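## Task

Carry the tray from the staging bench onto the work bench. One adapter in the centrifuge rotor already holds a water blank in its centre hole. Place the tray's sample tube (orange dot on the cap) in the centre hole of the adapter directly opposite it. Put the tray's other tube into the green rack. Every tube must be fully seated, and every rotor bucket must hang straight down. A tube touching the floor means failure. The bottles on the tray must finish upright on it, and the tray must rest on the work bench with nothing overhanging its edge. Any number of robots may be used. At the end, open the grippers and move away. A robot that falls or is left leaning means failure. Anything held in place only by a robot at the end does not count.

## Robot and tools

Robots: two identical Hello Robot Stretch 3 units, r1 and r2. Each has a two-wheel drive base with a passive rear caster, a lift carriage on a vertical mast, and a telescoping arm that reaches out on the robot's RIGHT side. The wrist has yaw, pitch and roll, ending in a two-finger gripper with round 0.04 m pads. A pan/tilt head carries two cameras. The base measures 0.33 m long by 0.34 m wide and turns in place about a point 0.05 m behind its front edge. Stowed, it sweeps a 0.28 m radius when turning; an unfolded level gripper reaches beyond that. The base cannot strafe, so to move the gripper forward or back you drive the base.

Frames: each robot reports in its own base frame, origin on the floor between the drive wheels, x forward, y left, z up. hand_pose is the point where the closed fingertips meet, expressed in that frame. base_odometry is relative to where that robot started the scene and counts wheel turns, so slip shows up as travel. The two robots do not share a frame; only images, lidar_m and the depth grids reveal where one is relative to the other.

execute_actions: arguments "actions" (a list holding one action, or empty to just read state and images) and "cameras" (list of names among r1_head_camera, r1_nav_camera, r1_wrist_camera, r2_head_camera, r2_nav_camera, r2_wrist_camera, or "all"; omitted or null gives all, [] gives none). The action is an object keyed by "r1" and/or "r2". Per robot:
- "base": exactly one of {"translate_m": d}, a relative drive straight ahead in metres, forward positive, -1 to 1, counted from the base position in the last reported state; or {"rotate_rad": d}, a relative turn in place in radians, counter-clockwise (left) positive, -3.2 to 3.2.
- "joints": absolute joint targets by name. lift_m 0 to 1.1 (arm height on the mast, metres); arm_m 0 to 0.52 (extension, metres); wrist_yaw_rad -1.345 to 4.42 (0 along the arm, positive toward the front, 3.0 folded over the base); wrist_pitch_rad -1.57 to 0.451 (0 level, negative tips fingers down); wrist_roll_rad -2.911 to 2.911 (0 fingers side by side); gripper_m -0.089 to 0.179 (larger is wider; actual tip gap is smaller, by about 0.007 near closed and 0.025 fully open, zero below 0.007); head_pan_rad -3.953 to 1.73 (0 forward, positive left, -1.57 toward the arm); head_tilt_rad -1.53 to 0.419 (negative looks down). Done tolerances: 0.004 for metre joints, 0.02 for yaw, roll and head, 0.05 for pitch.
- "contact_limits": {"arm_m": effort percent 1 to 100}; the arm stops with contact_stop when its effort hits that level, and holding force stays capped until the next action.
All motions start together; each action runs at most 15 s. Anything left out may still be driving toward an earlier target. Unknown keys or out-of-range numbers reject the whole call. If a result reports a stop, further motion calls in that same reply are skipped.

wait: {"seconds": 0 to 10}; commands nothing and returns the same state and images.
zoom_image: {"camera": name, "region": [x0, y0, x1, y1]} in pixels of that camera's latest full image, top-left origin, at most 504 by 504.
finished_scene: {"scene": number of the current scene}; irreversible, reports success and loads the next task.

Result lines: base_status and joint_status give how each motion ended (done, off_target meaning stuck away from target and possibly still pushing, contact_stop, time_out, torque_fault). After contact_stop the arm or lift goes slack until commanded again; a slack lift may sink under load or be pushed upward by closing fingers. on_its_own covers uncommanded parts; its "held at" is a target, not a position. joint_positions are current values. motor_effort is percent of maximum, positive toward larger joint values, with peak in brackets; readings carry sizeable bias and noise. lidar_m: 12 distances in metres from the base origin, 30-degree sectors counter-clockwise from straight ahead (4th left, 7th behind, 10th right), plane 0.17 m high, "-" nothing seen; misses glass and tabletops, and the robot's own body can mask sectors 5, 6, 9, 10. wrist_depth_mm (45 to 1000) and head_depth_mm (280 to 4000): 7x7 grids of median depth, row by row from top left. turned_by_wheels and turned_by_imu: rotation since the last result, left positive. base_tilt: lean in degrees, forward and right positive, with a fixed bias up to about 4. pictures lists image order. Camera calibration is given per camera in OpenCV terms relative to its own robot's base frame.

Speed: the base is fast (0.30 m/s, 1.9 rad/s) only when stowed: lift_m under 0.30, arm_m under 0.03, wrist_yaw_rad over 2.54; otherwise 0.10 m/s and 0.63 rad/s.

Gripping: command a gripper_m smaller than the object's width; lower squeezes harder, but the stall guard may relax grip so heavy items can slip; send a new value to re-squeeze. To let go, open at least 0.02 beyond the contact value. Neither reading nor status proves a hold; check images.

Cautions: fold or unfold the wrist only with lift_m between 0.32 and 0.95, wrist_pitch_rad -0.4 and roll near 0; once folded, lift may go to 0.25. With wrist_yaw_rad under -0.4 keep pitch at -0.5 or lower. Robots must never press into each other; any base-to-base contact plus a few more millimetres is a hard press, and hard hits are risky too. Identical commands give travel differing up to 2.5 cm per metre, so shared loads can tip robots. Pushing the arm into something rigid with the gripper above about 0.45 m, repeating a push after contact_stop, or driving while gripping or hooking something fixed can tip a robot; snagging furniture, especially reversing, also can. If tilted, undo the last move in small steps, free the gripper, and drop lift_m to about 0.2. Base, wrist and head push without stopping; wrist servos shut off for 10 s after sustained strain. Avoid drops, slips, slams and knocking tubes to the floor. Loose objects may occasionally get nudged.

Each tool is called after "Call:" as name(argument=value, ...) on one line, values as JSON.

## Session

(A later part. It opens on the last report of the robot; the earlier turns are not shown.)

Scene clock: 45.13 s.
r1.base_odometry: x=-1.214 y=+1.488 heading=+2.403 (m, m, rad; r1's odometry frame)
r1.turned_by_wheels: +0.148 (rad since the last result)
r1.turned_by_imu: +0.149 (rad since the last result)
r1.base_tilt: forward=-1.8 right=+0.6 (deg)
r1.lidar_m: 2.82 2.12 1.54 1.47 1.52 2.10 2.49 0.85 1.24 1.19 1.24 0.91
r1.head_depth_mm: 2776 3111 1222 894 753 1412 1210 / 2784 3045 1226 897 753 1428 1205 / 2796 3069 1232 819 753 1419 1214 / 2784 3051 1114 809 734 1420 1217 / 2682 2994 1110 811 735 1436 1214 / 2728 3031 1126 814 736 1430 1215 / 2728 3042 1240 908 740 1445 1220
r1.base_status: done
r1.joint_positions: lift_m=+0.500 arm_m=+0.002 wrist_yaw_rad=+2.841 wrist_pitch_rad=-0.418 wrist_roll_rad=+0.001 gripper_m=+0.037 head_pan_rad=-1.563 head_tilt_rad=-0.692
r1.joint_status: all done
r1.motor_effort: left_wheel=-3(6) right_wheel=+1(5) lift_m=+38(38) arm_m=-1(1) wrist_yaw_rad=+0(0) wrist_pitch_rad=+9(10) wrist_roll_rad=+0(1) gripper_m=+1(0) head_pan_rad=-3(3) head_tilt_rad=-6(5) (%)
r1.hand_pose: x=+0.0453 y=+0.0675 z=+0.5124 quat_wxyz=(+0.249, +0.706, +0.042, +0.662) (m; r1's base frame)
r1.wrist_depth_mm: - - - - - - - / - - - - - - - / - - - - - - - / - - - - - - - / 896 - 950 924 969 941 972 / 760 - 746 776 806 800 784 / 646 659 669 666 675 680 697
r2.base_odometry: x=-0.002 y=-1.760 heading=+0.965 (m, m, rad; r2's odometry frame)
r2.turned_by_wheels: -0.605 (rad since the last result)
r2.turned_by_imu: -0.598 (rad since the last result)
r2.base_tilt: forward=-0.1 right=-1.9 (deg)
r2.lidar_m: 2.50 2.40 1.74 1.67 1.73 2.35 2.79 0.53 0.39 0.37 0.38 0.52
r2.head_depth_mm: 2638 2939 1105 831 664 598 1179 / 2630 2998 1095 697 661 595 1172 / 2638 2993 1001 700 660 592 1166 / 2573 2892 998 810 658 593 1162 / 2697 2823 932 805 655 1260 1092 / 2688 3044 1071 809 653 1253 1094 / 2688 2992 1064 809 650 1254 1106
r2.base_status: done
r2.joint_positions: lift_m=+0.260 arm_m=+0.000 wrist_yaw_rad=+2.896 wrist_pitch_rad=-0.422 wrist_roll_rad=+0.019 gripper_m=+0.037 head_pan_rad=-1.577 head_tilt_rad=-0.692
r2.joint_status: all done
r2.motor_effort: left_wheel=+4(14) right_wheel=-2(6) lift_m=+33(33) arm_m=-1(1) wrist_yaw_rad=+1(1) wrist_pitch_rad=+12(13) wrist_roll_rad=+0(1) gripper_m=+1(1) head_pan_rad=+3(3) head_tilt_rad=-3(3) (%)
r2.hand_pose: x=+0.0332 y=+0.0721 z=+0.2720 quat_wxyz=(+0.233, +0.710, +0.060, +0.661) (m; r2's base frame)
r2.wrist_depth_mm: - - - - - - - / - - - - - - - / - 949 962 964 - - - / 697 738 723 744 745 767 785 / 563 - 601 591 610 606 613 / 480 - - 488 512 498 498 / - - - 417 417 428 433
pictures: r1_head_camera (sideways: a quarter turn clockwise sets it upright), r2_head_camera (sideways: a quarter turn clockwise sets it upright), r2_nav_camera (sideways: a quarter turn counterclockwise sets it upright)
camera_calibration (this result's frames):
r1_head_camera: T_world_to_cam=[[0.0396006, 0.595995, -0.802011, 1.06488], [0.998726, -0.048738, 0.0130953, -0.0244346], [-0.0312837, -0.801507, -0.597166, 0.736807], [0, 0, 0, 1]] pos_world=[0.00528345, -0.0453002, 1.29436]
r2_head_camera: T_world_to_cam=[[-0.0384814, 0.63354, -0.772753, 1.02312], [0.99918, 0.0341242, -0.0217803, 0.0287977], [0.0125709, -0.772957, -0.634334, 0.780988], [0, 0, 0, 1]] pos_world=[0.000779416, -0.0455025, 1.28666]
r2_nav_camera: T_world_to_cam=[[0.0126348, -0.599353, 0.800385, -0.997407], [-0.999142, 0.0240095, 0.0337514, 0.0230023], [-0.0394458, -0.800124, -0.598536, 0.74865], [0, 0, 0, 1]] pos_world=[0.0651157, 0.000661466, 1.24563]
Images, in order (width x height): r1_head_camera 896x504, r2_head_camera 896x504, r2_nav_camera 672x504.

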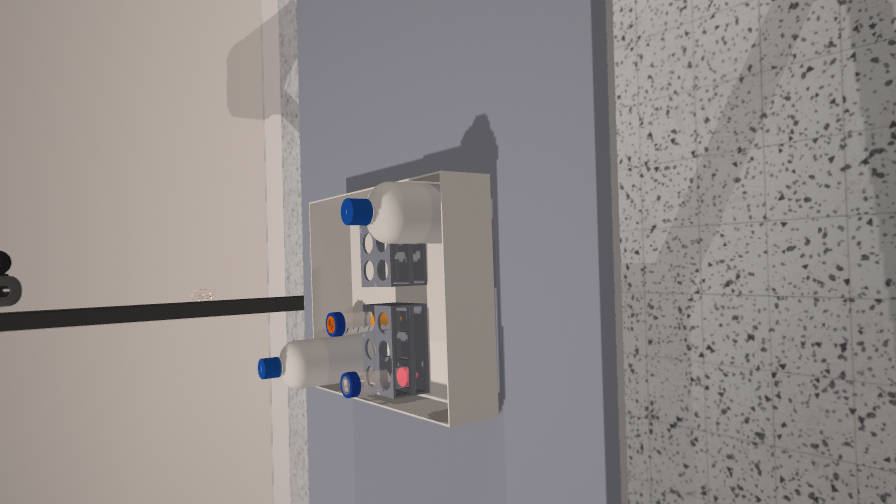

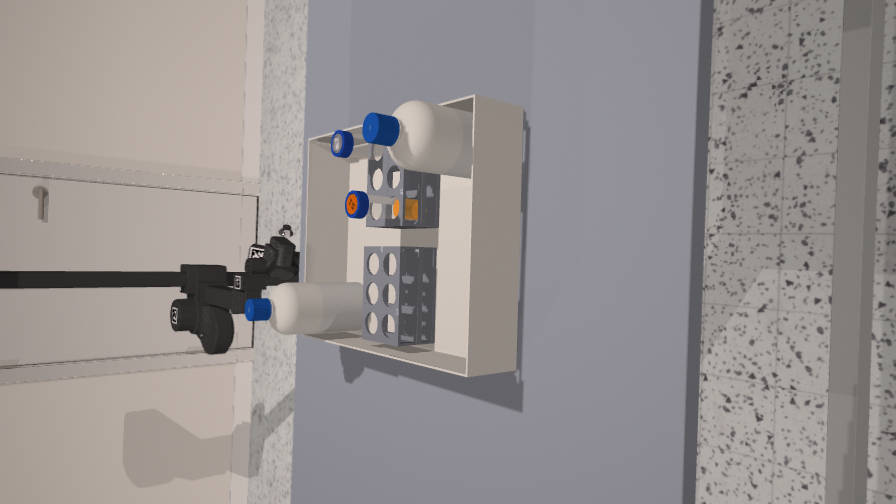

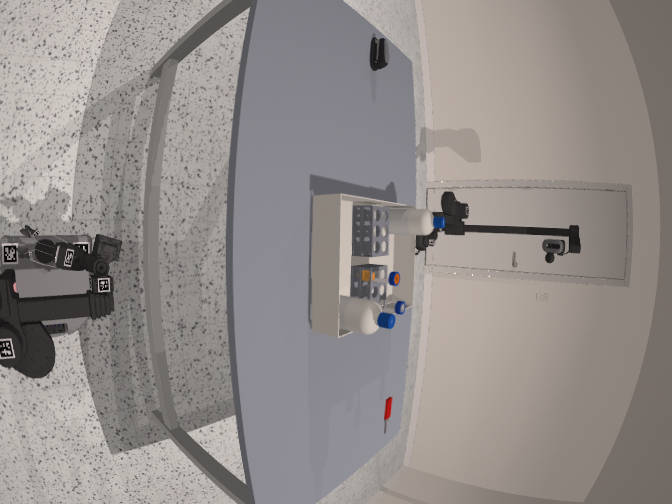

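Call:
execute_actions(actions=[{"r1":{"base":{"translate_m":0.07},"joints":{"wrist_yaw_rad":0,"lift_m":0.555}},"r2":{"base":{"rotate_rad":0.3}}}], cameras=[])

Call:
execute_actions(actions=[{"r1":{"base":{"rotate_rad":-0.006},"joints":{"wrist_pitch_rad":0.15,"gripper_m":0.175}},"r2":{"base":{"translate_m":-0.3}}}], cameras=[])

Call:
execute_actions(actions=[{"r2":{"base":{"rotate_rad":-0.29}}}], cameras=[])

Call:
execute_actions(actions=[{"r2":{"base":{"translate_m":0.305},"joints":{"lift_m":0.94}}}], cameras=["r2_head_camera"])

Call:
execute_actions(actions=[{"r2":{"joints":{"wrist_yaw_rad":0.0}}}], cameras=[])

Call:
execute_actions(actions=[{"r2":{"joints":{"lift_m":1.0,"wrist_pitch_rad":-1.2,"wrist_roll_rad":1.57,"gripper_m":0.06,"arm_m":0.25}}}], cameras=["r2_head_camera","r2_wrist_camera","r1_head_camera"])

Scene clock: 62.60 s.
r1.base_odometry: x=-1.266 y=+1.535 heading=+2.403 (m, m, rad; r1's odometry frame)
r1.turned_by_wheels: +0.000 (rad since the last result)
r1.turned_by_imu: +0.000 (rad since the last result)
r1.base_tilt: forward=-1.6 right=+0.4 (deg)
r1.lidar_m: 2.75 2.12 1.54 1.47 1.52 2.11 2.55 0.90 1.24 1.19 1.24 0.85
r1.head_depth_mm: 2792 3063 1215 896 751 1407 1208 / 2763 3083 1225 833 753 1414 1204 / 2753 3069 1116 804 755 1420 1212 / 2732 3042 1108 814 733 1426 1212 / 2679 3015 1028 811 737 1422 1216 / 2775 3042 1239 906 738 1431 1222 / 2745 3019 1240 909 737 1428 1217
r1.base_status: done
r1.joint_positions: lift_m=+0.555 arm_m=+0.002 wrist_yaw_rad=+0.003 wrist_pitch_rad=-0.418 wrist_roll_rad=+0.001 gripper_m=+0.037 head_pan_rad=-1.563 head_tilt_rad=-0.692
r1.joint_status: all done
r1.motor_effort: left_wheel=-3(4) right_wheel=+2(3) lift_m=+39(40) arm_m=-1(1) wrist_yaw_rad=-2(3) wrist_pitch_rad=+9(9) wrist_roll_rad=+1(0) gripper_m=+0(1) head_pan_rad=-3(2) head_tilt_rad=-6(6) (%)
r1.hand_pose: x=-0.0208 y=-0.3712 z=+0.5676 quat_wxyz=(+0.692, +0.148, -0.692, -0.146) (m; r1's base frame)
r1.wrist_depth_mm: - - - - - - - / - - - - - - - / - - - - - - - / - - - - - - - / 982 - - - - - - / 817 827 831 838 856 871 877 / 695 728 737 736 712 759 749
r2.base_odometry: x=-0.002 y=-1.760 heading=+1.264 (m, m, rad; r2's odometry frame)
r2.turned_by_wheels: +0.300 (rad since the last result)
r2.turned_by_imu: +0.296 (rad since the last result)
r2.base_tilt: forward=+0.1 right=-2.0 (deg)
r2.lidar_m: 3.24 1.91 1.67 1.68 1.97 2.78 0.71 0.42 0.37 0.37 0.43 0.78
r2.head_depth_mm: 2490 2710 1382 777 652 554 1170 / 2614 2792 952 798 662 578 1168 / 2699 3003 1089 791 659 593 1165 / 2817 3172 1089 821 658 1257 1121 / 2884 3268 1079 815 655 1319 1114 / 2989 3317 1074 812 653 1351 1114 / 3055 3427 1018 806 668 1338 1132
r2.base_status: done
r2.joint_positions: lift_m=+0.260 arm_m=+0.000 wrist_yaw_rad=+2.896 wrist_pitch_rad=-0.421 wrist_roll_rad=+0.019 gripper_m=+0.037 head_pan_rad=-1.577 head_tilt_rad=-0.692
r2.joint_status: not commanded
r2.motor_effort: left_wheel=-4(13) right_wheel=+2(6) lift_m=+34(34) arm_m=-1(0) wrist_yaw_rad=+0(1) wrist_pitch_rad=+12(12) wrist_roll_rad=+0(0) gripper_m=+1(1) head_pan_rad=+3(3) head_tilt_rad=-3(2) (%)
r2.hand_pose: x=+0.0332 y=+0.0722 z=+0.2721 quat_wxyz=(+0.232, +0.710, +0.060, +0.662) (m; r2's base frame)
r2.wrist_depth_mm: - - - - - - - / - - - - - - - / - 949 974 977 - - - / 690 749 716 743 753 764 768 / 566 - 603 600 601 586 603 / 481 - - 495 515 507 512 / - - - 426 410 432 431
pictures: none
No camera images: the call's "cameras" was empty. Leave "cameras" out to get every camera's image.

Scene clock: 65.33 s.
r1.base_odometry: x=-1.266 y=+1.535 heading=+2.397 (m, m, rad; r1's odometry frame)
r1.turned_by_wheels: -0.006 (rad since the last result)
r1.turned_by_imu: -0.006 (rad since the last result)
r1.base_tilt: forward=-1.7 right=+0.6 (deg)
r1.lidar_m: 2.75 2.13 1.55 1.47 1.52 2.09 2.55 0.90 1.24 1.19 1.23 0.86
r1.head_depth_mm: 2798 3115 1219 898 751 1419 1218 / 2763 3063 1225 832 755 1432 1214 / 2768 3048 1121 808 754 1419 1211 / 2740 3067 1117 816 736 1424 1239 / 2753 3039 1018 813 736 1441 1214 / 2758 2938 1239 908 738 1432 1215 / 2711 3010 1244 908 736 1425 1222
r1.base_status: done
r1.joint_positions: lift_m=+0.555 arm_m=+0.002 wrist_yaw_rad=+0.003 wrist_pitch_rad=+0.128 wrist_roll_rad=+0.001 gripper_m=+0.175 head_pan_rad=-1.563 head_tilt_rad=-0.692
r1.joint_status: all done
r1.motor_effort: left_wheel=-2(5) right_wheel=+1(1) lift_m=+39(39) arm_m=-1(0) wrist_yaw_rad=-2(2) wrist_pitch_rad=+11(12) wrist_roll_rad=+0(0) gripper_m=+1(88) head_pan_rad=-3(2) head_tilt_rad=-6(5) (%)
r1.hand_pose: x=-0.0207 y=-0.4040 z=+0.7023 quat_wxyz=(+0.706, -0.044, -0.706, +0.046) (m; r1's base frame)
r1.wrist_depth_mm: - - - - - - - / - - - - 477 - - / 276 - 449 449 450 - - / 317 317 316 318 316 318 279 / - - - - 319 321 320 / - - - - - - - / - - - - - - -
r2.base_odometry: x=-0.093 y=-2.046 heading=+1.264 (m, m, rad; r2's odometry frame)
r2.turned_by_wheels: +0.000 (rad since the last result)
r2.turned_by_imu: +0.000 (rad since the last result)
r2.base_tilt: forward=-0.1 right=-2.1 (deg)
r2.lidar_m: 3.38 2.01 1.76 1.76 2.07 2.50 2.50 0.33 0.29 0.29 0.34 0.60
r2.head_depth_mm: 2470 2752 2744 831 665 553 487 / 2513 2827 2668 826 663 553 505 / 2597 1566 1232 791 659 550 1101 / 2734 3017 987 616 639 549 1138 / 2810 3192 917 784 653 548 1160 / 2923 3285 1074 802 652 571 1107 / 3036 3386 1064 753 651 585 1111
r2.base_status: done
r2.joint_positions: lift_m=+0.260 arm_m=+0.000 wrist_yaw_rad=+2.896 wrist_pitch_rad=-0.420 wrist_roll_rad=+0.019 gripper_m=+0.037 head_pan_rad=-1.577 head_tilt_rad=-0.692
r2.joint_status: not commanded
r2.motor_effort: left_wheel=-4(18) right_wheel=+2(4) lift_m=+34(34) arm_m=+0(1) wrist_yaw_rad=+0(1) wrist_pitch_rad=+12(12) wrist_roll_rad=+0(0) gripper_m=+1(1) head_pan_rad=+4(3) head_tilt_rad=-3(3) (%)
r2.hand_pose: x=+0.0333 y=+0.0723 z=+0.2723 quat_wxyz=(+0.232, +0.711, +0.060, +0.662) (m; r2's base frame)
r2.wrist_depth_mm: - - - - - - - / - - - - - - - / - 943 - 976 988 - - / 706 736 735 735 757 760 776 / 568 - 604 590 589 594 615 / 482 - - 493 516 502 502 / - - - 422 418 428 429
pictures: none
No camera images: the call's "cameras" was empty. Leave "cameras" out to get every camera's image.

Scene clock: 66.77 s.
r1.base_odometry: x=-1.266 y=+1.535 heading=+2.397 (m, m, rad; r1's odometry frame)
r1.turned_by_wheels: +0.000 (rad since the last result)
r1.turned_by_imu: +0.000 (rad since the last result)
r1.base_tilt: forward=-1.6 right=+0.7 (deg)
r1.lidar_m: 2.75 2.13 1.55 1.47 1.52 2.10 2.56 0.91 1.24 1.19 1.23 0.86
r1.head_depth_mm: 2785 3104 1220 895 751 1414 1210 / 2763 3059 1221 834 752 1428 1205 / 2783 3108 1119 805 756 1418 1212 / 2779 3022 1111 816 734 1421 1242 / 2729 3024 1022 810 735 1439 1219 / 2727 2980 1240 904 736 1425 1224 / 2738 3049 1243 909 739 1435 1223
r1.base_status: not commanded
r1.joint_positions: lift_m=+0.555 arm_m=+0.002 wrist_yaw_rad=+0.003 wrist_pitch_rad=+0.128 wrist_roll_rad=+0.001 gripper_m=+0.175 head_pan_rad=-1.563 head_tilt_rad=-0.692
r1.joint_status: not commanded
r1.motor_effort: left_wheel=-2(2) right_wheel=+1(1) lift_m=+38(39) arm_m=-1(0) wrist_yaw_rad=-2(2) wrist_pitch_rad=+11(11) wrist_roll_rad=+0(0) gripper_m=+0(0) head_pan_rad=-3(2) head_tilt_rad=-5(6) (%)
r1.hand_pose: x=-0.0207 y=-0.4040 z=+0.7023 quat_wxyz=(+0.706, -0.044, -0.706, +0.046) (m; r1's base frame)
r1.wrist_depth_mm: - - - - - - - / - - - - 474 - - / 276 - 448 450 449 - - / 317 319 317 315 319 317 278 / - - - - 321 320 319 / - - - - - - - / - - - - - - -
r2.base_odometry: x=-0.093 y=-2.046 heading=+0.974 (m, m, rad; r2's odometry frame)
r2.turned_by_wheels: -0.290 (rad since the last result)
r2.turned_by_imu: -0.286 (rad since the last result)
r2.base_tilt: forward=-0.2 right=-1.9 (deg)
r2.lidar_m: 2.77 2.49 1.82 1.76 1.83 2.50 2.50 0.41 0.30 0.29 0.30 0.41
r2.head_depth_mm: 2558 2857 2720 831 665 557 1108 / 2563 2894 2712 828 661 554 1119 / 2591 2924 2709 821 658 550 1119 / 2581 2856 2681 820 654 549 1115 / 2580 2853 1078 789 656 548 1119 / 2543 1531 1075 607 625 546 1108 / 2638 2954 1060 753 628 543 1131
r2.base_status: done
r2.joint_positions: lift_m=+0.260 arm_m=+0.000 wrist_yaw_rad=+2.896 wrist_pitch_rad=-0.420 wrist_roll_rad=+0.019 gripper_m=+0.037 head_pan_rad=-1.577 head_tilt_rad=-0.692
r2.joint_status: not commanded
r2.motor_effort: left_wheel=+4(13) right_wheel=-2(7) lift_m=+34(33) arm_m=+0(0) wrist_yaw_rad=+0(1) wrist_pitch_rad=+12(12) wrist_roll_rad=+1(0) gripper_m=+1(0) head_pan_rad=+3(4) head_tilt_rad=-3(4) (%)
r2.hand_pose: x=+0.0333 y=+0.0723 z=+0.2723 quat_wxyz=(+0.232, +0.711, +0.060, +0.662) (m; r2's base frame)
r2.wrist_depth_mm: - - - - - - - / - - - - - - - / - 943 965 989 965 - - / 709 748 726 725 742 770 769 / 568 - 595 596 599 616 613 / 479 - - 495 505 507 515 / - - - 426 415 434 437
pictures: none
No camera images: the call's "cameras" was empty. Leave "cameras" out to get every camera's image.

Scene clock: 73.77 s.
r1.base_odometry: x=-1.266 y=+1.535 heading=+2.397 (m, m, rad; r1's odometry frame)
r1.turned_by_wheels: +0.000 (rad since the last result)
r1.turned_by_imu: -0.001 (rad since the last result)
r1.base_tilt: forward=-1.5 right=+0.6 (deg)
r1.lidar_m: 2.75 2.13 1.55 1.47 1.52 2.09 2.56 0.91 1.24 1.19 1.23 0.86
r1.head_depth_mm: 2796 3084 1218 892 752 1416 1210 / 2780 3086 1223 834 752 1429 1212 / 2770 3055 1114 806 756 1420 1212 / 1417 3005 1108 813 735 1427 1235 / 1322 3087 1020 814 736 1448 1213 / 2744 3027 1242 906 737 1416 1219 / 2734 3002 1242 909 737 1436 1221
r1.base_status: not commanded
r1.joint_positions: lift_m=+0.555 arm_m=+0.002 wrist_yaw_rad=+0.003 wrist_pitch_rad=+0.128 wrist_roll_rad=+0.001 gripper_m=+0.175 head_pan_rad=-1.563 head_tilt_rad=-0.692
r1.joint_status: not commanded
r1.motor_effort: left_wheel=-2(2) right_wheel=+1(1) lift_m=+38(39) arm_m=+0(1) wrist_yaw_rad=-2(2) wrist_pitch_rad=+11(11) wrist_roll_rad=+0(0) gripper_m=-1(1) head_pan_rad=-2(3) head_tilt_rad=-5(6) (%)
r1.hand_pose: x=-0.0207 y=-0.4040 z=+0.7023 quat_wxyz=(+0.706, -0.044, -0.706, +0.046) (m; r1's base frame)
r1.wrist_depth_mm: - - - - - - - / - - - - 469 - - / 274 - 445 454 450 - - / 317 318 318 319 315 319 280 / - - - - 320 317 320 / - - - - - - - / - - - - - - -
r2.base_odometry: x=+0.078 y=-1.794 heading=+0.975 (m, m, rad; r2's odometry frame)
r2.turned_by_wheels: +0.000 (rad since the last result)
r2.turned_by_imu: +0.000 (rad since the last result)
r2.base_tilt: forward=-0.2 right=-1.9 (deg)
r2.lidar_m: 2.47 2.49 1.82 1.76 1.82 2.50 2.80 0.40 0.30 0.29 0.30 0.41
r2.head_depth_mm: 2594 2864 2739 858 - - 1100 / 2563 2925 2713 597 608 - 1120 / 2584 2892 1302 754 635 - - / 2528 1527 1233 790 632 - 1139 / 2621 2877 983 776 675 - 1120 / 2635 2962 1068 811 650 533 1113 / 2602 2913 1064 809 651 546 1132
r2.base_status: done
r2.joint_positions: lift_m=+0.940 arm_m=+0.000 wrist_yaw_rad=+2.896 wrist_pitch_rad=-0.420 wrist_roll_rad=+0.019 gripper_m=+0.037 head_pan_rad=-1.577 head_tilt_rad=-0.692
r2.joint_status: all done
r2.motor_effort: left_wheel=+3(17) right_wheel=-3(6) lift_m=+43(44) arm_m=+0(0) wrist_yaw_rad=+1(0) wrist_pitch_rad=+12(12) wrist_roll_rad=+0(0) gripper_m=+1(1) head_pan_rad=+3(3) head_tilt_rad=-2(2) (%)
r2.hand_pose: x=+0.0333 y=+0.0723 z=+0.9521 quat_wxyz=(+0.232, +0.711, +0.060, +0.662) (m; r2's base frame)
r2.wrist_depth_mm: - - - - - - - / - - - - - - - / - - - - - - - / - - - - - - - / - - - - - - - / - - - - - - - / - - - - - - -
pictures: r2_head_camera (sideways: a quarter turn clockwise sets it upright)
camera_calibration (this result's frames):
r2_head_camera: T_world_to_cam=[[-0.038493, 0.633716, -0.772608, 1.02294], [0.99918, 0.0341492, -0.0217711, 0.0287858], [0.0125872, -0.772812, -0.63451, 0.781218], [0, 0, 0, 1]] pos_world=[0.000780348, -0.0454991, 1.28665]
Images, in order (width x height): r2_head_camera 896x504.

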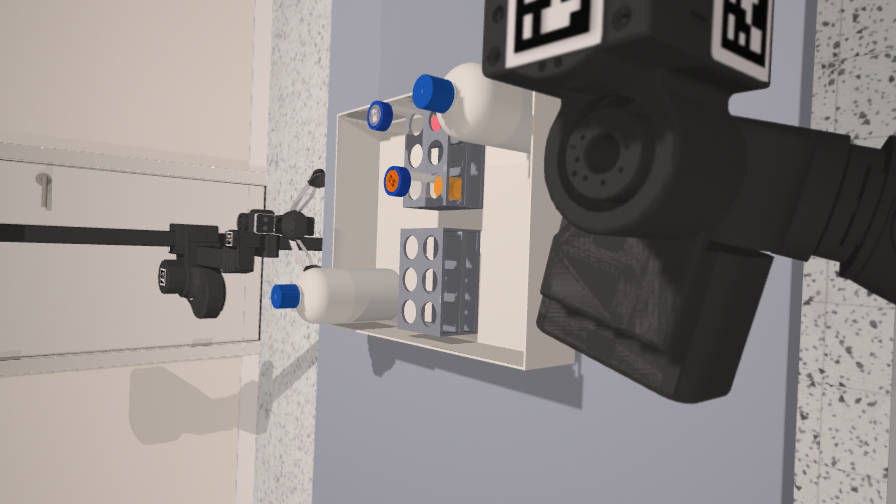

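Scene clock: 76.20 s.
r1.base_odometry: x=-1.266 y=+1.535 heading=+2.397 (m, m, rad; r1's odometry frame)
r1.turned_by_wheels: +0.000 (rad since the last result)
r1.turned_by_imu: +0.000 (rad since the last result)
r1.base_tilt: forward=-1.6 right=+0.8 (deg)
r1.lidar_m: 2.75 2.13 1.55 1.47 1.52 2.09 2.55 0.90 1.24 1.19 1.23 0.86
r1.head_depth_mm: 2769 3084 1215 894 748 1423 1209 / 2770 3062 1226 834 756 1440 1206 / 2776 3064 1120 805 756 1423 1209 / 2677 1582 1117 815 734 1422 1242 / 1315 3035 1019 812 735 1441 1214 / 2733 3001 1239 908 739 1434 1218 / 2707 2994 1245 909 739 1437 1229
r1.base_status: not commanded
r1.joint_positions: lift_m=+0.555 arm_m=+0.002 wrist_yaw_rad=+0.003 wrist_pitch_rad=+0.128 wrist_roll_rad=+0.001 gripper_m=+0.175 head_pan_rad=-1.563 head_tilt_rad=-0.692
r1.joint_status: not commanded
r1.motor_effort: left_wheel=-2(2) right_wheel=+0(1) lift_m=+39(39) arm_m=-1(0) wrist_yaw_rad=-2(2) wrist_pitch_rad=+11(11) wrist_roll_rad=+0(0) gripper_m=+0(0) head_pan_rad=-3(3) head_tilt_rad=-6(5) (%)
r1.hand_pose: x=-0.0207 y=-0.4040 z=+0.7023 quat_wxyz=(+0.706, -0.044, -0.706, +0.046) (m; r1's base frame)
r1.wrist_depth_mm: - - - - - - - / - - - - 470 - - / 278 - 437 448 450 - - / 318 316 317 318 317 315 277 / - - - - 322 318 322 / - - - - - - - / - - - - - - -
r2.base_odometry: x=+0.078 y=-1.794 heading=+0.975 (m, m, rad; r2's odometry frame)
r2.turned_by_wheels: +0.000 (rad since the last result)
r2.turned_by_imu: +0.000 (rad since the last result)
r2.base_tilt: forward=-0.1 right=-2.1 (deg)
r2.lidar_m: 2.47 2.49 1.82 1.76 1.83 2.50 2.80 0.40 0.30 0.28 0.30 0.41
r2.head_depth_mm: 2555 2871 2714 861 - - - / 2569 2904 2735 596 - - - / 2567 2905 1299 756 - - - / 2535 1528 1231 813 634 542 1120 / 2588 2843 990 777 635 547 1120 / 2617 2963 1071 808 652 546 1113 / 2613 2952 1068 806 649 545 1127
r2.base_status: not commanded
r2.joint_positions: lift_m=+0.940 arm_m=+0.000 wrist_yaw_rad=+0.002 wrist_pitch_rad=-0.420 wrist_roll_rad=+0.019 gripper_m=+0.037 head_pan_rad=-1.577 head_tilt_rad=-0.692
r2.joint_status: all done
r2.motor_effort: left_wheel=+4(5) right_wheel=-2(3) lift_m=+43(43) arm_m=-1(0) wrist_yaw_rad=-2(3) wrist_pitch_rad=+11(12) wrist_roll_rad=+0(1) gripper_m=+0(1) head_pan_rad=+4(3) head_tilt_rad=-3(3) (%)
r2.hand_pose: x=-0.0210 y=-0.3692 z=+0.9521 quat_wxyz=(+0.685, +0.147, -0.698, -0.148) (m; r2's base frame)
r2.wrist_depth_mm: - - - - - - - / - - - - - - - / 741 745 594 652 787 824 839 / 559 557 510 505 301 598 609 / 449 455 449 454 292 476 488 / 373 370 393 324 311 390 399 / 324 327 322 329 328 341 344
pictures: none
No camera images: the call's "cameras" was empty. Leave "cameras" out to get every camera's image.

Scene clock: 79.27 s.
r1.base_odometry: x=-1.266 y=+1.535 heading=+2.397 (m, m, rad; r1's odometry frame)
r1.turned_by_wheels: +0.000 (rad since the last result)
r1.turned_by_imu: +0.000 (rad since the last result)
r1.base_tilt: forward=-1.7 right=+0.6 (deg)
r1.lidar_m: 2.75 2.13 1.55 1.47 1.52 2.09 2.55 0.90 1.24 1.19 1.24 0.86
r1.head_depth_mm: 2796 3128 1218 891 751 1425 1212 / 2767 3073 1223 834 752 1433 1214 / 2767 3059 1120 804 752 1419 1212 / 1424 1540 1110 814 732 1429 1242 / 1284 3030 1024 811 735 1435 1206 / 2741 3044 1244 903 734 1432 1225 / 2754 3046 1242 911 739 1430 1217
r1.base_status: not commanded
r1.joint_positions: lift_m=+0.555 arm_m=+0.002 wrist_yaw_rad=+0.003 wrist_pitch_rad=+0.128 wrist_roll_rad=+0.001 gripper_m=+0.175 head_pan_rad=-1.563 head_tilt_rad=-0.692
r1.joint_status: not commanded
r1.motor_effort: left_wheel=-3(2) right_wheel=+1(1) lift_m=+38(38) arm_m=-1(0) wrist_yaw_rad=-2(2) wrist_pitch_rad=+11(11) wrist_roll_rad=+0(0) gripper_m=+1(1) head_pan_rad=-3(2) head_tilt_rad=-6(6) (%)
r1.hand_pose: x=-0.0207 y=-0.4040 z=+0.7023 quat_wxyz=(+0.706, -0.044, -0.706, +0.046) (m; r1's base frame)
r1.wrist_depth_mm: - - - - - - - / - - - - 474 - - / 275 - 450 445 448 - - / 320 320 317 319 317 315 277 / - - - - 323 323 323 / - - - - - - - / - - - - - - -
r2.base_odometry: x=+0.078 y=-1.794 heading=+0.975 (m, m, rad; r2's odometry frame)
r2.turned_by_wheels: +0.000 (rad since the last result)
r2.turned_by_imu: +0.000 (rad since the last result)
r2.base_tilt: forward=-0.1 right=-2.0 (deg)
r2.lidar_m: 2.47 2.49 1.83 1.76 1.82 2.50 2.80 0.41 0.30 0.28 0.29 0.40
r2.head_depth_mm: 2524 - 1055 829 646 555 1108 / 2483 - - 584 628 553 1117 / 2552 - - 747 630 551 1123 / 2524 1515 1387 775 632 549 1112 / 2565 2864 986 775 635 547 1118 / 2611 2943 1073 812 652 546 1117 / 2622 2956 1064 808 650 544 1132
r2.base_status: not commanded
r2.joint_positions: lift_m=+1.000 arm_m=+0.250 wrist_yaw_rad=+0.001 wrist_pitch_rad=-1.197 wrist_roll_rad=+1.567 gripper_m=+0.060 head_pan_rad=-1.577 head_tilt_rad=-0.692
r2.joint_status: all done
r2.motor_effort: left_wheel=+4(4) right_wheel=-3(2) lift_m=+43(45) arm_m=+4(5) wrist_yaw_rad=-1(2) wrist_pitch_rad=-1(11) wrist_roll_rad=+2(2) gripper_m=+1(76) head_pan_rad=+3(3) head_tilt_rad=-3(4) (%)
r2.hand_pose: x=-0.0215 y=-0.4653 z=+0.8911 quat_wxyz=(+0.002, +0.001, -0.826, -0.564) (m; r2's base frame)
r2.wrist_depth_mm: 237 269 132 149 258 239 221 / 374 282 158 171 260 241 224 / 382 283 315 286 266 247 227 / 384 290 322 296 267 249 230 / 374 304 321 303 271 252 233 / 327 329 - 306 - 258 236 / 356 318 326 309 289 256 240
pictures: r1_head_camera (sideways: a quarter turn clockwise sets it upright), r2_head_camera (sideways: a quarter turn clockwise sets it upright), r2_wrist_camera
camera_calibration (this result's frames):
r1_head_camera: T_world_to_cam=[[0.0396005, 0.595995, -0.802011, 1.06488], [0.998726, -0.0487379, 0.0130953, -0.0244346], [-0.0312836, -0.801507, -0.597166, 0.736807], [0, 0, 0, 1]] pos_world=[0.00528345, -0.0453002, 1.29436]
r2_head_camera: T_world_to_cam=[[-0.038493, 0.633716, -0.772608, 1.02294], [0.99918, 0.0341491, -0.0217711, 0.0287858], [0.0125871, -0.772812, -0.63451, 0.781218], [0, 0, 0, 1]] pos_world=[0.000780343, -0.0454991, 1.28665]
r2_wrist_camera: T_world_to_cam=[[0.00419799, 0.939863, -0.341527, 0.742461], [0.991659, 0.040085, 0.122501, -0.0292188], [0.128824, -0.339192, -0.931855, 0.834342], [0, 0, 0, 1]] pos_world=[-0.0816252, -0.413638, 1.03464]
Images, in order (width x height): r1_head_camera 896x504, r2_head_camera 896x504, r2_wrist_camera 644x364.

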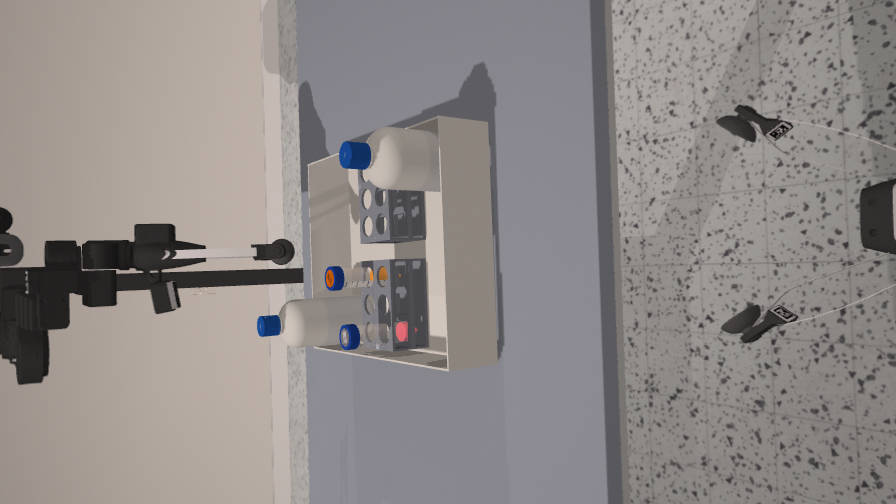

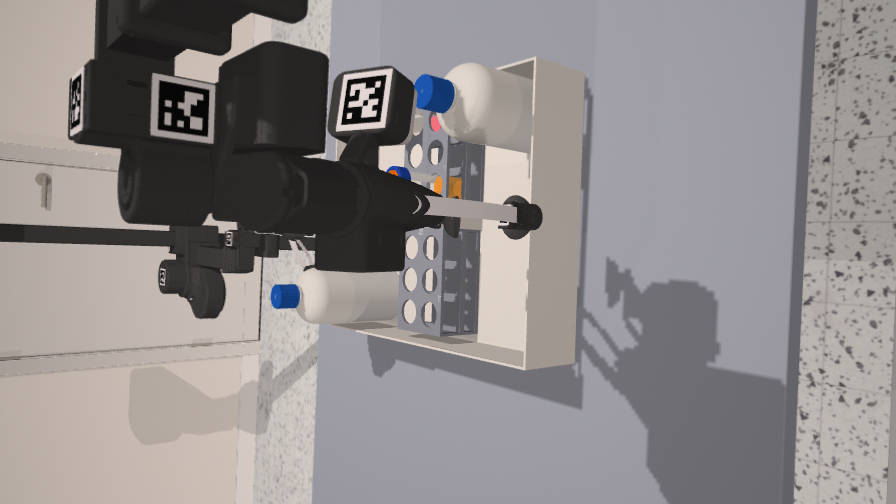

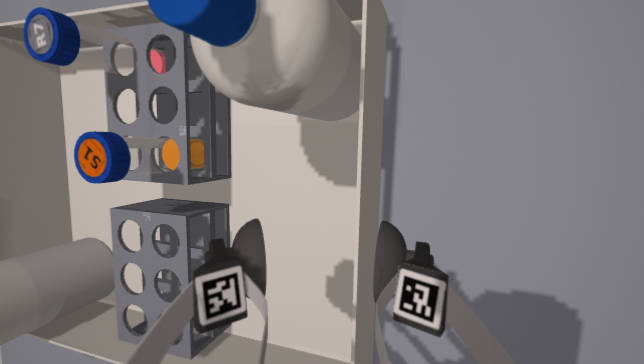

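Call:
execute_actions(actions=[{"r2":{"joints":{"lift_m":0.925,"arm_m":0.245}}}], cameras=["r2_wrist_camera"])

Call:
execute_actions(actions=[{"r2":{"joints":{"gripper_m":-0.04}}}], cameras=[])

Call:
execute_actions(actions=[{"r2":{"joints":{"arm_m":0.50,"lift_m":0.93}},"r1":{"base":{"translate_m":0.015}}}], cameras=["r1_head_camera","r1_wrist_camera"])

Scene clock: 86.33 s.
r1.base_odometry: x=-1.266 y=+1.535 heading=+2.397 (m, m, rad; r1's odometry frame)
r1.turned_by_wheels: +0.000 (rad since the last result)
r1.turned_by_imu: +0.000 (rad since the last result)
r1.base_tilt: forward=-1.6 right=+0.7 (deg)
r1.lidar_m: 2.75 2.13 1.55 1.47 1.52 2.09 2.56 0.91 1.24 1.19 1.23 0.86
r1.head_depth_mm: 2805 3035 1213 892 750 1421 1211 / 2771 3100 1225 833 755 1439 1210 / 2741 3048 1122 803 756 1422 1215 / 2707 1491 1113 815 735 1427 1241 / 1305 3020 1018 811 734 1442 1222 / 2717 3035 1239 905 737 1425 1224 / 2750 3029 1245 909 738 1427 1221
r1.base_status: not commanded
r1.joint_positions: lift_m=+0.555 arm_m=+0.002 wrist_yaw_rad=+0.003 wrist_pitch_rad=+0.128 wrist_roll_rad=+0.001 gripper_m=+0.175 head_pan_rad=-1.563 head_tilt_rad=-0.692
r1.joint_status: not commanded
r1.motor_effort: left_wheel=-2(2) right_wheel=+0(1) lift_m=+38(39) arm_m=-1(1) wrist_yaw_rad=-2(2) wrist_pitch_rad=+11(11) wrist_roll_rad=+0(0) gripper_m=+0(1) head_pan_rad=-3(3) head_tilt_rad=-5(5) (%)
r1.hand_pose: x=-0.0207 y=-0.4040 z=+0.7023 quat_wxyz=(+0.706, -0.044, -0.706, +0.046) (m; r1's base frame)
r1.wrist_depth_mm: - - - - - - - / - - - 893 476 - - / 274 - 445 447 453 - - / 316 315 319 317 316 317 275 / - - - - 322 320 318 / - - - - - - - / - - - - - - -
r2.base_odometry: x=+0.078 y=-1.794 heading=+0.975 (m, m, rad; r2's odometry frame)
r2.turned_by_wheels: +0.000 (rad since the last result)
r2.turned_by_imu: +0.000 (rad since the last result)
r2.base_tilt: forward=-0.1 right=-2.0 (deg)
r2.lidar_m: 2.47 2.49 1.82 1.75 1.83 2.50 2.80 0.41 0.29 0.29 0.30 0.40
r2.head_depth_mm: 2563 2883 - 776 647 555 1102 / 2570 2876 - - 627 553 1119 / 2547 2885 - - 628 551 1120 / 2552 1527 1084 792 631 550 1120 / 2596 2865 985 777 636 547 1117 / 2600 2930 1071 809 653 546 1110 / 2648 2958 1063 810 651 545 1132
r2.base_status: not commanded
r2.joint_positions: lift_m=+0.925 arm_m=+0.245 wrist_yaw_rad=+0.001 wrist_pitch_rad=-1.198 wrist_roll_rad=+1.567 gripper_m=+0.060 head_pan_rad=-1.577 head_tilt_rad=-0.692
r2.joint_status: all done
r2.motor_effort: left_wheel=+4(4) right_wheel=-3(2) lift_m=+33(35) arm_m=-4(5) wrist_yaw_rad=-1(1) wrist_pitch_rad=-1(1) wrist_roll_rad=+1(1) gripper_m=+1(1) head_pan_rad=+3(3) head_tilt_rad=-3(3) (%)
r2.hand_pose: x=-0.0215 y=-0.4611 z=+0.8164 quat_wxyz=(+0.002, +0.001, -0.826, -0.564) (m; r2's base frame)
r2.wrist_depth_mm: 86 84 100 139 188 174 161 / 207 101 125 158 191 177 164 / 209 240 234 189 195 179 166 / 219 254 239 195 199 182 169 / 245 259 246 204 198 185 170 / 227 263 - 211 - 188 173 / 238 259 251 220 211 188 176
pictures: r2_wrist_camera
camera_calibration (this result's frames):
r2_wrist_camera: T_world_to_cam=[[0.00419837, 0.939985, -0.34119, 0.712782], [0.991659, 0.0400406, 0.122515, -0.020264], [0.128824, -0.338858, -0.931976, 0.766378], [0, 0, 0, 1]] pos_world=[-0.0816252, -0.4095, 0.959922]
Images, in order (width x height): r2_wrist_camera 644x364.

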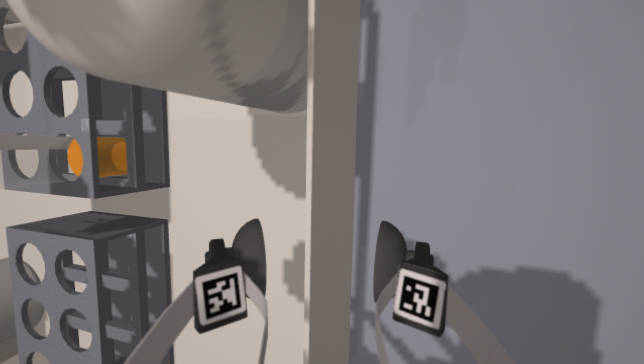

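Scene clock: 87.83 s.
r1.base_odometry: x=-1.266 y=+1.535 heading=+2.397 (m, m, rad; r1's odometry frame)
r1.turned_by_wheels: +0.000 (rad since the last result)
r1.turned_by_imu: +0.000 (rad since the last result)
r1.base_tilt: forward=-1.6 right=+0.6 (deg)
r1.lidar_m: 2.75 2.13 1.55 1.47 1.52 2.09 2.55 0.91 1.24 1.19 1.23 0.86
r1.head_depth_mm: 2766 3095 1220 894 752 1413 1210 / 2767 3096 1227 832 753 1427 1213 / 2741 3072 1115 805 755 1417 1212 / 2675 1491 1108 814 732 1421 1231 / 1298 3090 1019 812 734 1441 1218 / 2745 3096 1237 907 735 1427 1218 / 2731 2989 1250 908 740 1424 1228
r1.base_status: not commanded
r1.joint_positions: lift_m=+0.555 arm_m=+0.002 wrist_yaw_rad=+0.003 wrist_pitch_rad=+0.128 wrist_roll_rad=+0.001 gripper_m=+0.175 head_pan_rad=-1.563 head_tilt_rad=-0.692
r1.joint_status: not commanded
r1.motor_effort: left_wheel=-2(2) right_wheel=+2(2) lift_m=+39(39) arm_m=-1(0) wrist_yaw_rad=-1(2) wrist_pitch_rad=+11(11) wrist_roll_rad=-1(0) gripper_m=+0(1) head_pan_rad=-3(3) head_tilt_rad=-5(5) (%)
r1.hand_pose: x=-0.0207 y=-0.4040 z=+0.7023 quat_wxyz=(+0.706, -0.044, -0.706, +0.046) (m; r1's base frame)
r1.wrist_depth_mm: - - - - - - - / - - - 880 474 - - / 275 - 450 444 446 - - / 318 315 318 315 315 319 275 / - - - - 325 323 319 / - - - - - - - / - - - - - - -
r2.base_odometry: x=+0.078 y=-1.794 heading=+0.975 (m, m, rad; r2's odometry frame)
r2.turned_by_wheels: +0.000 (rad since the last result)
r2.turned_by_imu: +0.000 (rad since the last result)
r2.base_tilt: forward=+0.1 right=-2.0 (deg)
r2.lidar_m: 2.46 2.50 1.83 1.76 1.82 2.50 2.80 0.40 0.30 0.29 0.30 0.40
r2.head_depth_mm: 2538 2885 - 772 647 554 1108 / 2586 2880 - - 627 554 1122 / 2567 2886 - - 629 550 1121 / 2540 1527 1085 793 634 550 1117 / 2571 2861 985 777 635 547 1111 / 2600 2938 1075 810 651 546 1112 / 2631 2929 1066 809 650 545 1130
r2.base_status: not commanded
r2.joint_positions: lift_m=+0.925 arm_m=+0.245 wrist_yaw_rad=+0.001 wrist_pitch_rad=-1.199 wrist_roll_rad=+1.567 gripper_m=-0.039 head_pan_rad=-1.577 head_tilt_rad=-0.692
r2.joint_status: all done
r2.motor_effort: left_wheel=+3(4) right_wheel=-2(3) lift_m=+33(33) arm_m=-4(4) wrist_yaw_rad=-1(1) wrist_pitch_rad=+0(2) wrist_roll_rad=+1(1) gripper_m=-18(94) head_pan_rad=+3(3) head_tilt_rad=-1(3) (%)
r2.hand_pose: x=-0.0215 y=-0.4607 z=+0.8162 quat_wxyz=(+0.002, +0.001, -0.825, -0.565) (m; r2's base frame)
r2.wrist_depth_mm: 86 84 100 139 188 174 162 / 209 102 125 159 192 178 164 / 208 239 235 190 195 181 166 / 218 252 238 195 197 183 168 / 244 261 246 174 200 185 170 / 224 264 256 - 202 188 173 / 239 264 252 220 212 191 176
pictures: none
No camera images: the call's "cameras" was empty. Leave "cameras" out to get every camera's image.

Scene clock: 90.93 s.
r1.base_odometry: x=-1.277 y=+1.545 heading=+2.397 (m, m, rad; r1's odometry frame)
r1.turned_by_wheels: +0.000 (rad since the last result)
r1.turned_by_imu: +0.000 (rad since the last result)
r1.base_tilt: forward=-1.7 right=+0.6 (deg)
r1.lidar_m: 2.73 2.14 1.55 1.47 1.52 2.09 2.57 0.92 1.24 1.19 1.23 0.84
r1.head_depth_mm: 2767 3083 1219 897 728 1420 1209 / 2746 3054 1219 867 592 1437 1214 / 2746 3080 1230 893 707 1420 1218 / 2690 777 1115 871 709 1390 1234 / 1307 3015 1234 810 706 1402 1223 / 2788 3010 1242 905 715 1428 1216 / 2738 3053 1240 907 737 1440 1220
r1.base_status: done
r1.joint_positions: lift_m=+0.555 arm_m=+0.002 wrist_yaw_rad=+0.003 wrist_pitch_rad=+0.128 wrist_roll_rad=+0.001 gripper_m=+0.175 head_pan_rad=-1.563 head_tilt_rad=-0.692
r1.joint_status: not commanded
r1.motor_effort: left_wheel=-2(4) right_wheel=+1(3) lift_m=+39(39) arm_m=+0(1) wrist_yaw_rad=-2(2) wrist_pitch_rad=+11(11) wrist_roll_rad=+0(0) gripper_m=-1(1) head_pan_rad=-3(2) head_tilt_rad=-5(5) (%)
r1.hand_pose: x=-0.0207 y=-0.4040 z=+0.7024 quat_wxyz=(+0.706, -0.044, -0.706, +0.046) (m; r1's base frame)
r1.wrist_depth_mm: - 203 204 202 202 203 - / - 205 204 205 204 204 - / 275 274 216 206 207 207 - / 318 321 317 316 317 315 277 / - - - - 320 317 320 / - - - - - - - / - - - - - - -
r2.base_odometry: x=+0.078 y=-1.794 heading=+0.975 (m, m, rad; r2's odometry frame)
r2.turned_by_wheels: +0.000 (rad since the last result)
r2.turned_by_imu: +0.000 (rad since the last result)
r2.base_tilt: forward=-0.1 right=-2.0 (deg)
r2.lidar_m: 2.47 2.49 1.82 1.76 1.82 2.50 2.80 0.40 0.30 0.29 0.29 0.41
r2.head_depth_mm: 2546 2866 - 774 666 555 1103 / 2575 - 963 805 663 553 1119 / 2562 - 947 796 658 551 1126 / 2542 1511 943 792 657 550 1121 / 2595 2864 1033 795 656 548 1116 / 2597 2945 1071 811 652 545 1112 / 2614 2967 1067 807 652 545 1132
r2.base_status: not commanded
r2.joint_positions: lift_m=+0.930 arm_m=+0.499 wrist_yaw_rad=+0.000 wrist_pitch_rad=-1.246 wrist_roll_rad=+1.568 gripper_m=-0.039 head_pan_rad=-1.577 head_tilt_rad=-0.692
r2.joint_status: all done
r2.motor_effort: left_wheel=+4(4) right_wheel=-2(2) lift_m=+39(49) arm_m=+5(5) wrist_yaw_rad=+0(1) wrist_pitch_rad=+26(28) wrist_roll_rad=+2(1) gripper_m=-17(17) head_pan_rad=+3(3) head_tilt_rad=-2(3) (%)
r2.hand_pose: x=-0.0215 y=-0.7031 z=+0.8181 quat_wxyz=(+0.002, +0.001, -0.812, -0.584) (m; r2's base frame)
r2.wrist_depth_mm: 89 81 91 140 192 179 168 / 197 101 117 148 195 182 169 / 197 226 231 206 199 185 172 / 206 247 235 211 201 188 175 / 227 254 241 215 204 191 177 / 216 258 252 - 206 194 179 / 225 262 250 224 216 196 183
pictures: r1_head_camera (sideways: a quarter turn clockwise sets it upright), r1_wrist_camera
camera_calibration (this result's frames):
r1_head_camera: T_world_to_cam=[[0.0396004, 0.595995, -0.802011, 1.06488], [0.998726, -0.0487376, 0.0130953, -0.0244346], [-0.0312834, -0.801507, -0.597166, 0.736807], [0, 0, 0, 1]] pos_world=[0.00528346, -0.0453002, 1.29436]
r1_wrist_camera: T_world_to_cam=[[-0.998956, -0.0127892, 0.0438452, -0.0602206], [-0.0446686, 0.0734286, -0.9963, 0.75371], [0.00952236, -0.997218, -0.0739233, -0.186897], [0, 0, 0, 1]] pos_world=[-0.0247109, -0.242491, 0.739746]
Images, in order (width x height): r1_head_camera 896x504, r1_wrist_camera 644x364.

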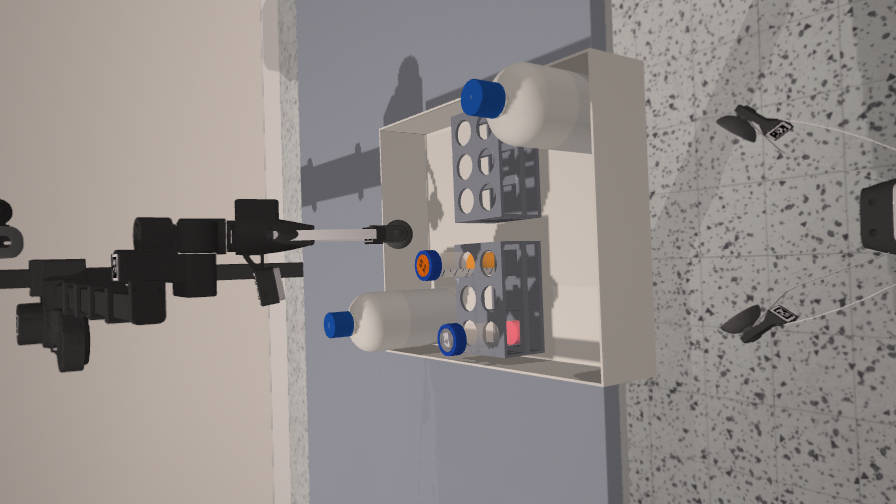

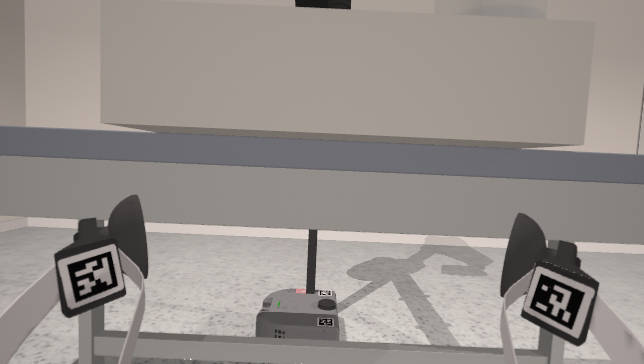

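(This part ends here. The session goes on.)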